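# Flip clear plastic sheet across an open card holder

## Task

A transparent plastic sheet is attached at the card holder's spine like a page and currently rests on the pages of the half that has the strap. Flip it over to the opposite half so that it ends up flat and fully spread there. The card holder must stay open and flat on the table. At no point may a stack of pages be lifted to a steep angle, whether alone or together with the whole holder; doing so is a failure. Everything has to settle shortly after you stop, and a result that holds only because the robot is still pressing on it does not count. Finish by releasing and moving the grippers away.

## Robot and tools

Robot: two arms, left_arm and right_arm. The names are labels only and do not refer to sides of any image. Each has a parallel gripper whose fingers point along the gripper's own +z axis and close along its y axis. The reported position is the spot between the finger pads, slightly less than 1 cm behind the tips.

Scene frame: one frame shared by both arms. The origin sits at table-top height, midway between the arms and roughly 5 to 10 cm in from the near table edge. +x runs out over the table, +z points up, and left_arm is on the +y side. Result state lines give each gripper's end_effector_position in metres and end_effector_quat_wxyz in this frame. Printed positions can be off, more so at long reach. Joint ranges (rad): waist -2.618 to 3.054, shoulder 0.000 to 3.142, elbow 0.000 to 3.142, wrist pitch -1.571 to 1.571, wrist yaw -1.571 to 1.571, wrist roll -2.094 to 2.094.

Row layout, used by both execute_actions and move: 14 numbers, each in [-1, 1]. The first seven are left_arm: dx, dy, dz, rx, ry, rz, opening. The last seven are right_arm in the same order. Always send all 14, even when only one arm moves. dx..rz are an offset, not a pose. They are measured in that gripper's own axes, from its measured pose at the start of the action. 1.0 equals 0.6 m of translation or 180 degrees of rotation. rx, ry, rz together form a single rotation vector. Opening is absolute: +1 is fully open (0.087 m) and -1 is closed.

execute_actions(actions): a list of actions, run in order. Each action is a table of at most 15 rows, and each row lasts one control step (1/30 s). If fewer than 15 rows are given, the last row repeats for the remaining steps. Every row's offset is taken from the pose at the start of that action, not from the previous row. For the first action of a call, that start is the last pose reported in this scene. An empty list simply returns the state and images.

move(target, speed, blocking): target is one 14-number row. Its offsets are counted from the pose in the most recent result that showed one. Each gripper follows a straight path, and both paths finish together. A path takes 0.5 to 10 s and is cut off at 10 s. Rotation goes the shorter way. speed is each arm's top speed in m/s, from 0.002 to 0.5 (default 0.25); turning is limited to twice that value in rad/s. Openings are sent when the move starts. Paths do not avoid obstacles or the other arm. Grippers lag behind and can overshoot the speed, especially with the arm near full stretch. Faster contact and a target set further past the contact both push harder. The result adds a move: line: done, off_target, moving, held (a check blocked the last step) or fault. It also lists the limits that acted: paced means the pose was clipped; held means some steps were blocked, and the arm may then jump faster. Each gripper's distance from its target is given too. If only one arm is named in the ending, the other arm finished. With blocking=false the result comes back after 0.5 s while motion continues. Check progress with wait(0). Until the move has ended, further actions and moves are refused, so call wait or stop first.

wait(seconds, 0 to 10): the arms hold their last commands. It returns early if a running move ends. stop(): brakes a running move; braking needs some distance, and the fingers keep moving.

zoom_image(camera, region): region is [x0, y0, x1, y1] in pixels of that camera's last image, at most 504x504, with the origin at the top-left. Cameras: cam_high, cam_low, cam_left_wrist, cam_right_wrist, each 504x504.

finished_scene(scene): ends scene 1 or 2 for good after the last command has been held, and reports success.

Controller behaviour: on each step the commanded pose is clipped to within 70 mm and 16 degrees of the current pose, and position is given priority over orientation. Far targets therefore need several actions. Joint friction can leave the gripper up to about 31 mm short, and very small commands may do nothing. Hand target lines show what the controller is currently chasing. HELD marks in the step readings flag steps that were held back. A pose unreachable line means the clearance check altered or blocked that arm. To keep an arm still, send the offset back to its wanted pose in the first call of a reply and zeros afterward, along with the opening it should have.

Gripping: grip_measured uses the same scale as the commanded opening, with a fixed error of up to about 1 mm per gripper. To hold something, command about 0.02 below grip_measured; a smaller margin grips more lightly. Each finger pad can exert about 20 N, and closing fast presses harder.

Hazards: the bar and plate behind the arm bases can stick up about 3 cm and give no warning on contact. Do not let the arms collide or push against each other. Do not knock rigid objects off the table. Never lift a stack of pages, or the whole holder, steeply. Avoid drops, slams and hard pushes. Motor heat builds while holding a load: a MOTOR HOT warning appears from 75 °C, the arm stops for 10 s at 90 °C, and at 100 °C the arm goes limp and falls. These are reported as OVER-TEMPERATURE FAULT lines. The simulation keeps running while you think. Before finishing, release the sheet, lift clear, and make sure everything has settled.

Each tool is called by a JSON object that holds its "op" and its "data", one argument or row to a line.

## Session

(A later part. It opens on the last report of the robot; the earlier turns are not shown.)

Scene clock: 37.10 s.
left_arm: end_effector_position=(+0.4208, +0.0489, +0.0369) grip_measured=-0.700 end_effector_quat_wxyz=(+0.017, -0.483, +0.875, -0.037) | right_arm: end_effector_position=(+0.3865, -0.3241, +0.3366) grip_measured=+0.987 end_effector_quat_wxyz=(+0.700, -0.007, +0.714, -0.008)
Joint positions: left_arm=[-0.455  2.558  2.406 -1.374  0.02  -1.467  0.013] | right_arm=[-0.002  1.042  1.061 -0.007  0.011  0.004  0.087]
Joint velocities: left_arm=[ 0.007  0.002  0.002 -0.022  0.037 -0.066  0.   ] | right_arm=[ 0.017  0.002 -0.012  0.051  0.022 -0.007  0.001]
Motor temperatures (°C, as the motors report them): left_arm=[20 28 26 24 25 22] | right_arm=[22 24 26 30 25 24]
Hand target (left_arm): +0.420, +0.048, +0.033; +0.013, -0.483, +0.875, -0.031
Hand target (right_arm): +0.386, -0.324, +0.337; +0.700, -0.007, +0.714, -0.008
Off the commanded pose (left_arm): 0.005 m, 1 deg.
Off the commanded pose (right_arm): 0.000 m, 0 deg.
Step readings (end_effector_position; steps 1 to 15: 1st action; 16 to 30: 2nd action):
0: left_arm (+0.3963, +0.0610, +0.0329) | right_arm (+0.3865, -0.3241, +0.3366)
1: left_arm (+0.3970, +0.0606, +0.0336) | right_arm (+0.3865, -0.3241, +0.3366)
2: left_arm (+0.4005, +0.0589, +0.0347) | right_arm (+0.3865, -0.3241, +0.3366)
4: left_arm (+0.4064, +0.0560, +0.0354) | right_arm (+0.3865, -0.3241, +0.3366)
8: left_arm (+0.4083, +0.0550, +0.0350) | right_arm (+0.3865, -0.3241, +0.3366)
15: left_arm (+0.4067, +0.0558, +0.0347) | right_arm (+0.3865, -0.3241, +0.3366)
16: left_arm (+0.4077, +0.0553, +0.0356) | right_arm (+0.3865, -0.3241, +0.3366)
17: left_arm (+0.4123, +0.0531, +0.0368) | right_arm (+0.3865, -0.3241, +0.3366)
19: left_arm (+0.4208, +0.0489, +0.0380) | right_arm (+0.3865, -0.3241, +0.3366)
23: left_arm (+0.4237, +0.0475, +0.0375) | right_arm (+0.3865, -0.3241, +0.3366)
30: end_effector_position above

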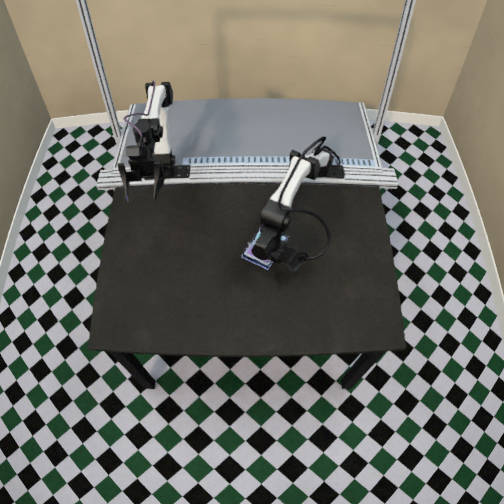

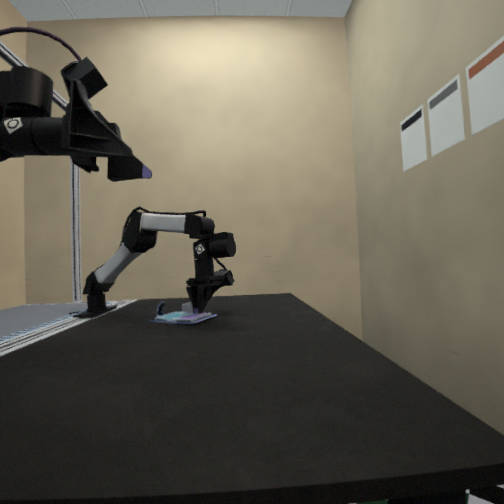

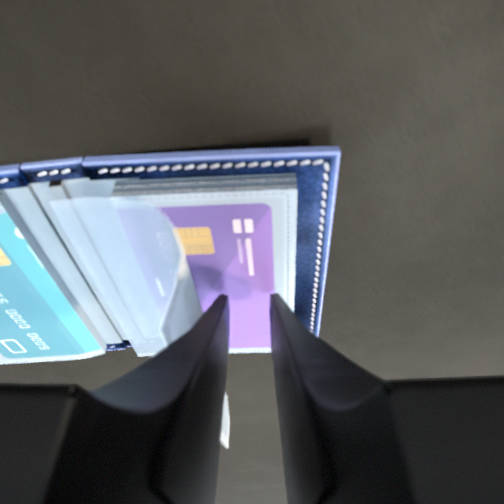

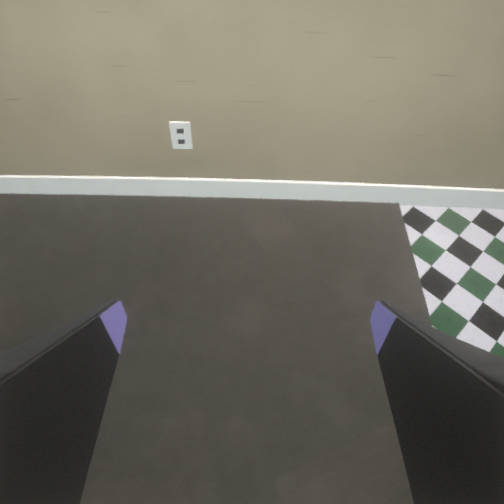

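It has unfolded and leans on the finger; move away.

{"op": "move", "data": {
  "target": [0,-0.06,-0.04,-0.08,0,0,-1,0,0,0,0,0,0,1],
  "speed": 0.07
}}

{"op": "move", "data": {
  "target": [0,0,-0.15,0,0,0,-1,0,0,0,0,0,0,1]
}}

{"op": "zoom_image", "data": {
  "camera": "cam_low",
  "region": [145,280,225,335]
}}

Scene clock: 41.83 s.
left_arm: end_effector_position=(+0.4465, +0.0359, +0.0659) grip_measured=-1.000 end_effector_quat_wxyz=(+0.039, -0.504, +0.860, -0.073) | right_arm: end_effector_position=(+0.3865, -0.3241, +0.3366) grip_measured=+0.987 end_effector_quat_wxyz=(+0.700, -0.007, +0.714, -0.008)
Joint positions: left_arm=[-0.455  2.725  2.838 -1.553  0.02  -1.518  0.   ] | right_arm=[-0.002  1.042  1.061 -0.007  0.011  0.004  0.087]
Joint velocities: left_arm=[-0.012  0.002 -0.007  0.037  0.022  0.037  0.   ] | right_arm=[ 0.007  0.012 -0.012  0.022 -0.022  0.007  0.001]
Motor temperatures (°C, as the motors report them): left_arm=[20 29 26 24 25 22] | right_arm=[22 24 26 31 25 24]
Hand target (left_arm): +0.449, +0.031, +0.063; +0.042, -0.506, +0.858, -0.078
Hand target (right_arm): +0.386, -0.324, +0.337; +0.700, -0.007, +0.714, -0.008
Off the commanded pose (left_arm): 0.006 m, 19 deg; orientation clipped at the last step of the last action.
Off the commanded pose (right_arm): 0.000 m, 0 deg.
elbow stopped short (left arm): the move would have taken joint 3 (elbow) straighter than the controller allows; a more bent joint 3 avoids this.
move: off_target (left_arm); limits=paced

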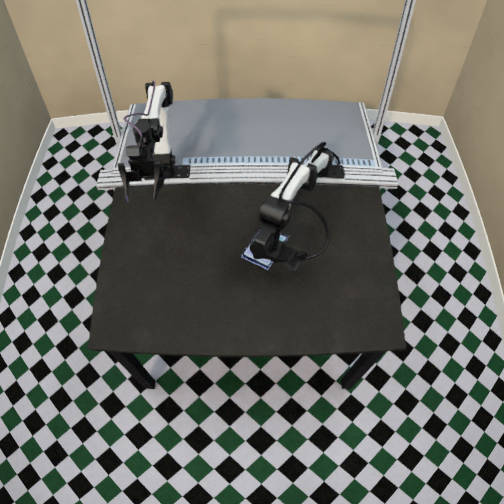

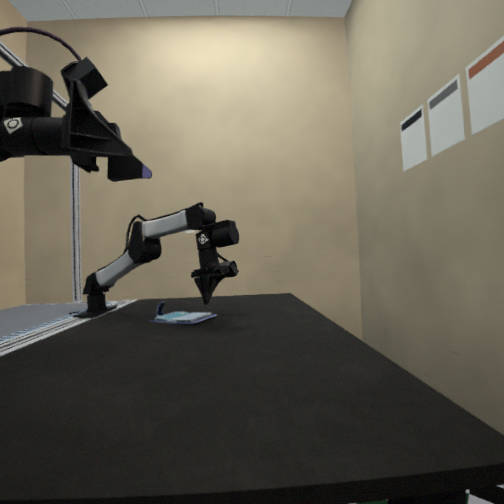

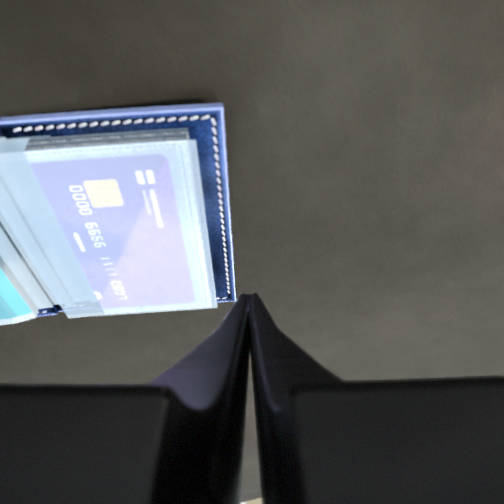

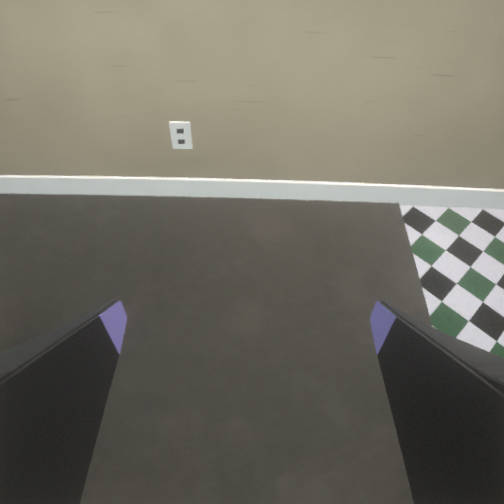

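Scene clock: 42.80 s.
left_arm: end_effector_position=(+0.4357, +0.0407, +0.1621) grip_measured=-1.000 end_effector_quat_wxyz=(+0.082, -0.500, +0.851, -0.139) | right_arm: end_effector_position=(+0.3865, -0.3241, +0.3366) grip_measured=+0.987 end_effector_quat_wxyz=(+0.700, -0.007, +0.714, -0.008)
Joint positions: left_arm=[-0.455  2.498  2.773 -1.556  0.02  -1.524  0.   ] | right_arm=[-0.002  1.042  1.061 -0.007  0.011  0.004  0.087]
Joint velocities: left_arm=[-0.002 -0.007 -0.012 -0.007 -0.051 -0.066  0.   ] | right_arm=[-0.002  0.007  0.007  0.022 -0.037  0.007  0.001]
Motor temperatures (°C, as the motors report them): left_arm=[20 29 26 24 25 22] | right_arm=[22 25 26 31 25 24]
Hand target (left_arm): +0.433, +0.043, +0.154; +0.070, -0.507, +0.849, -0.129
Hand target (right_arm): +0.386, -0.324, +0.337; +0.700, -0.007, +0.714, -0.008
Off the commanded pose (left_arm): 0.008 m, 9 deg.
Off the commanded pose (right_arm): 0.000 m, 0 deg.
joint sent to its limit (left arm) — the command would take joint 4 (wrist pitch) past its lower limit, so that joint was sent only as far as its limit.
move: off_target (left_arm)

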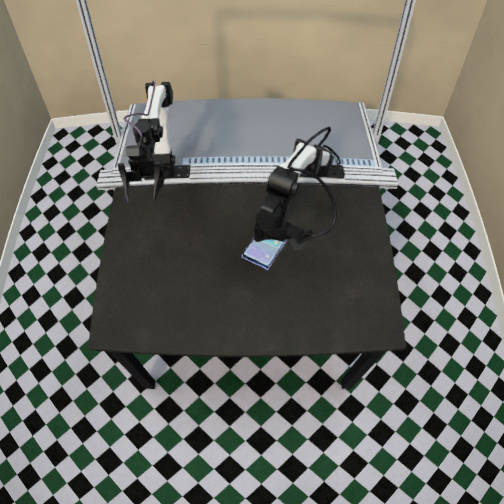

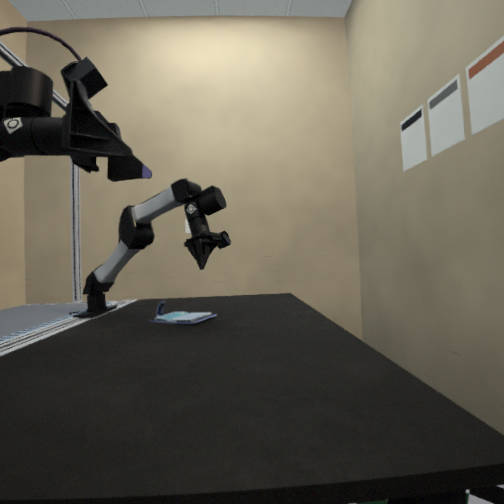

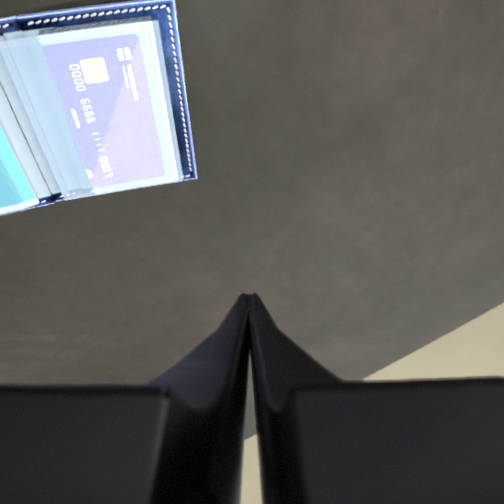

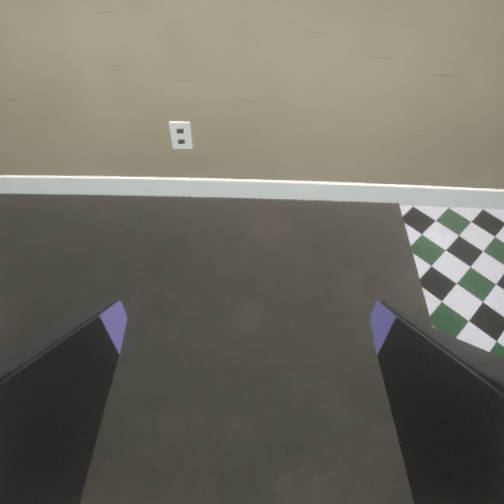

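Region (145, 280, 225, 335) of cam_low's 504x504 image, scaled by 6.300, with more detail than that image has; it fills the top 346 rows of this view, and the rest is white.

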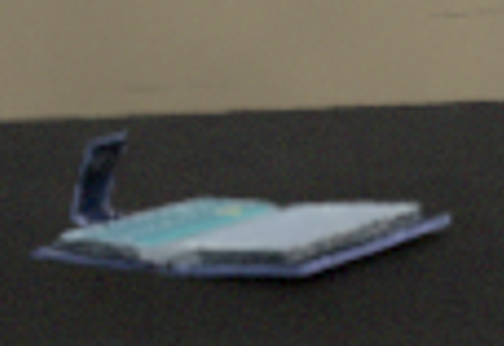

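{"op": "finished_scene", "data": {
  "scene": 1
}}

The scene is finished: the task was done.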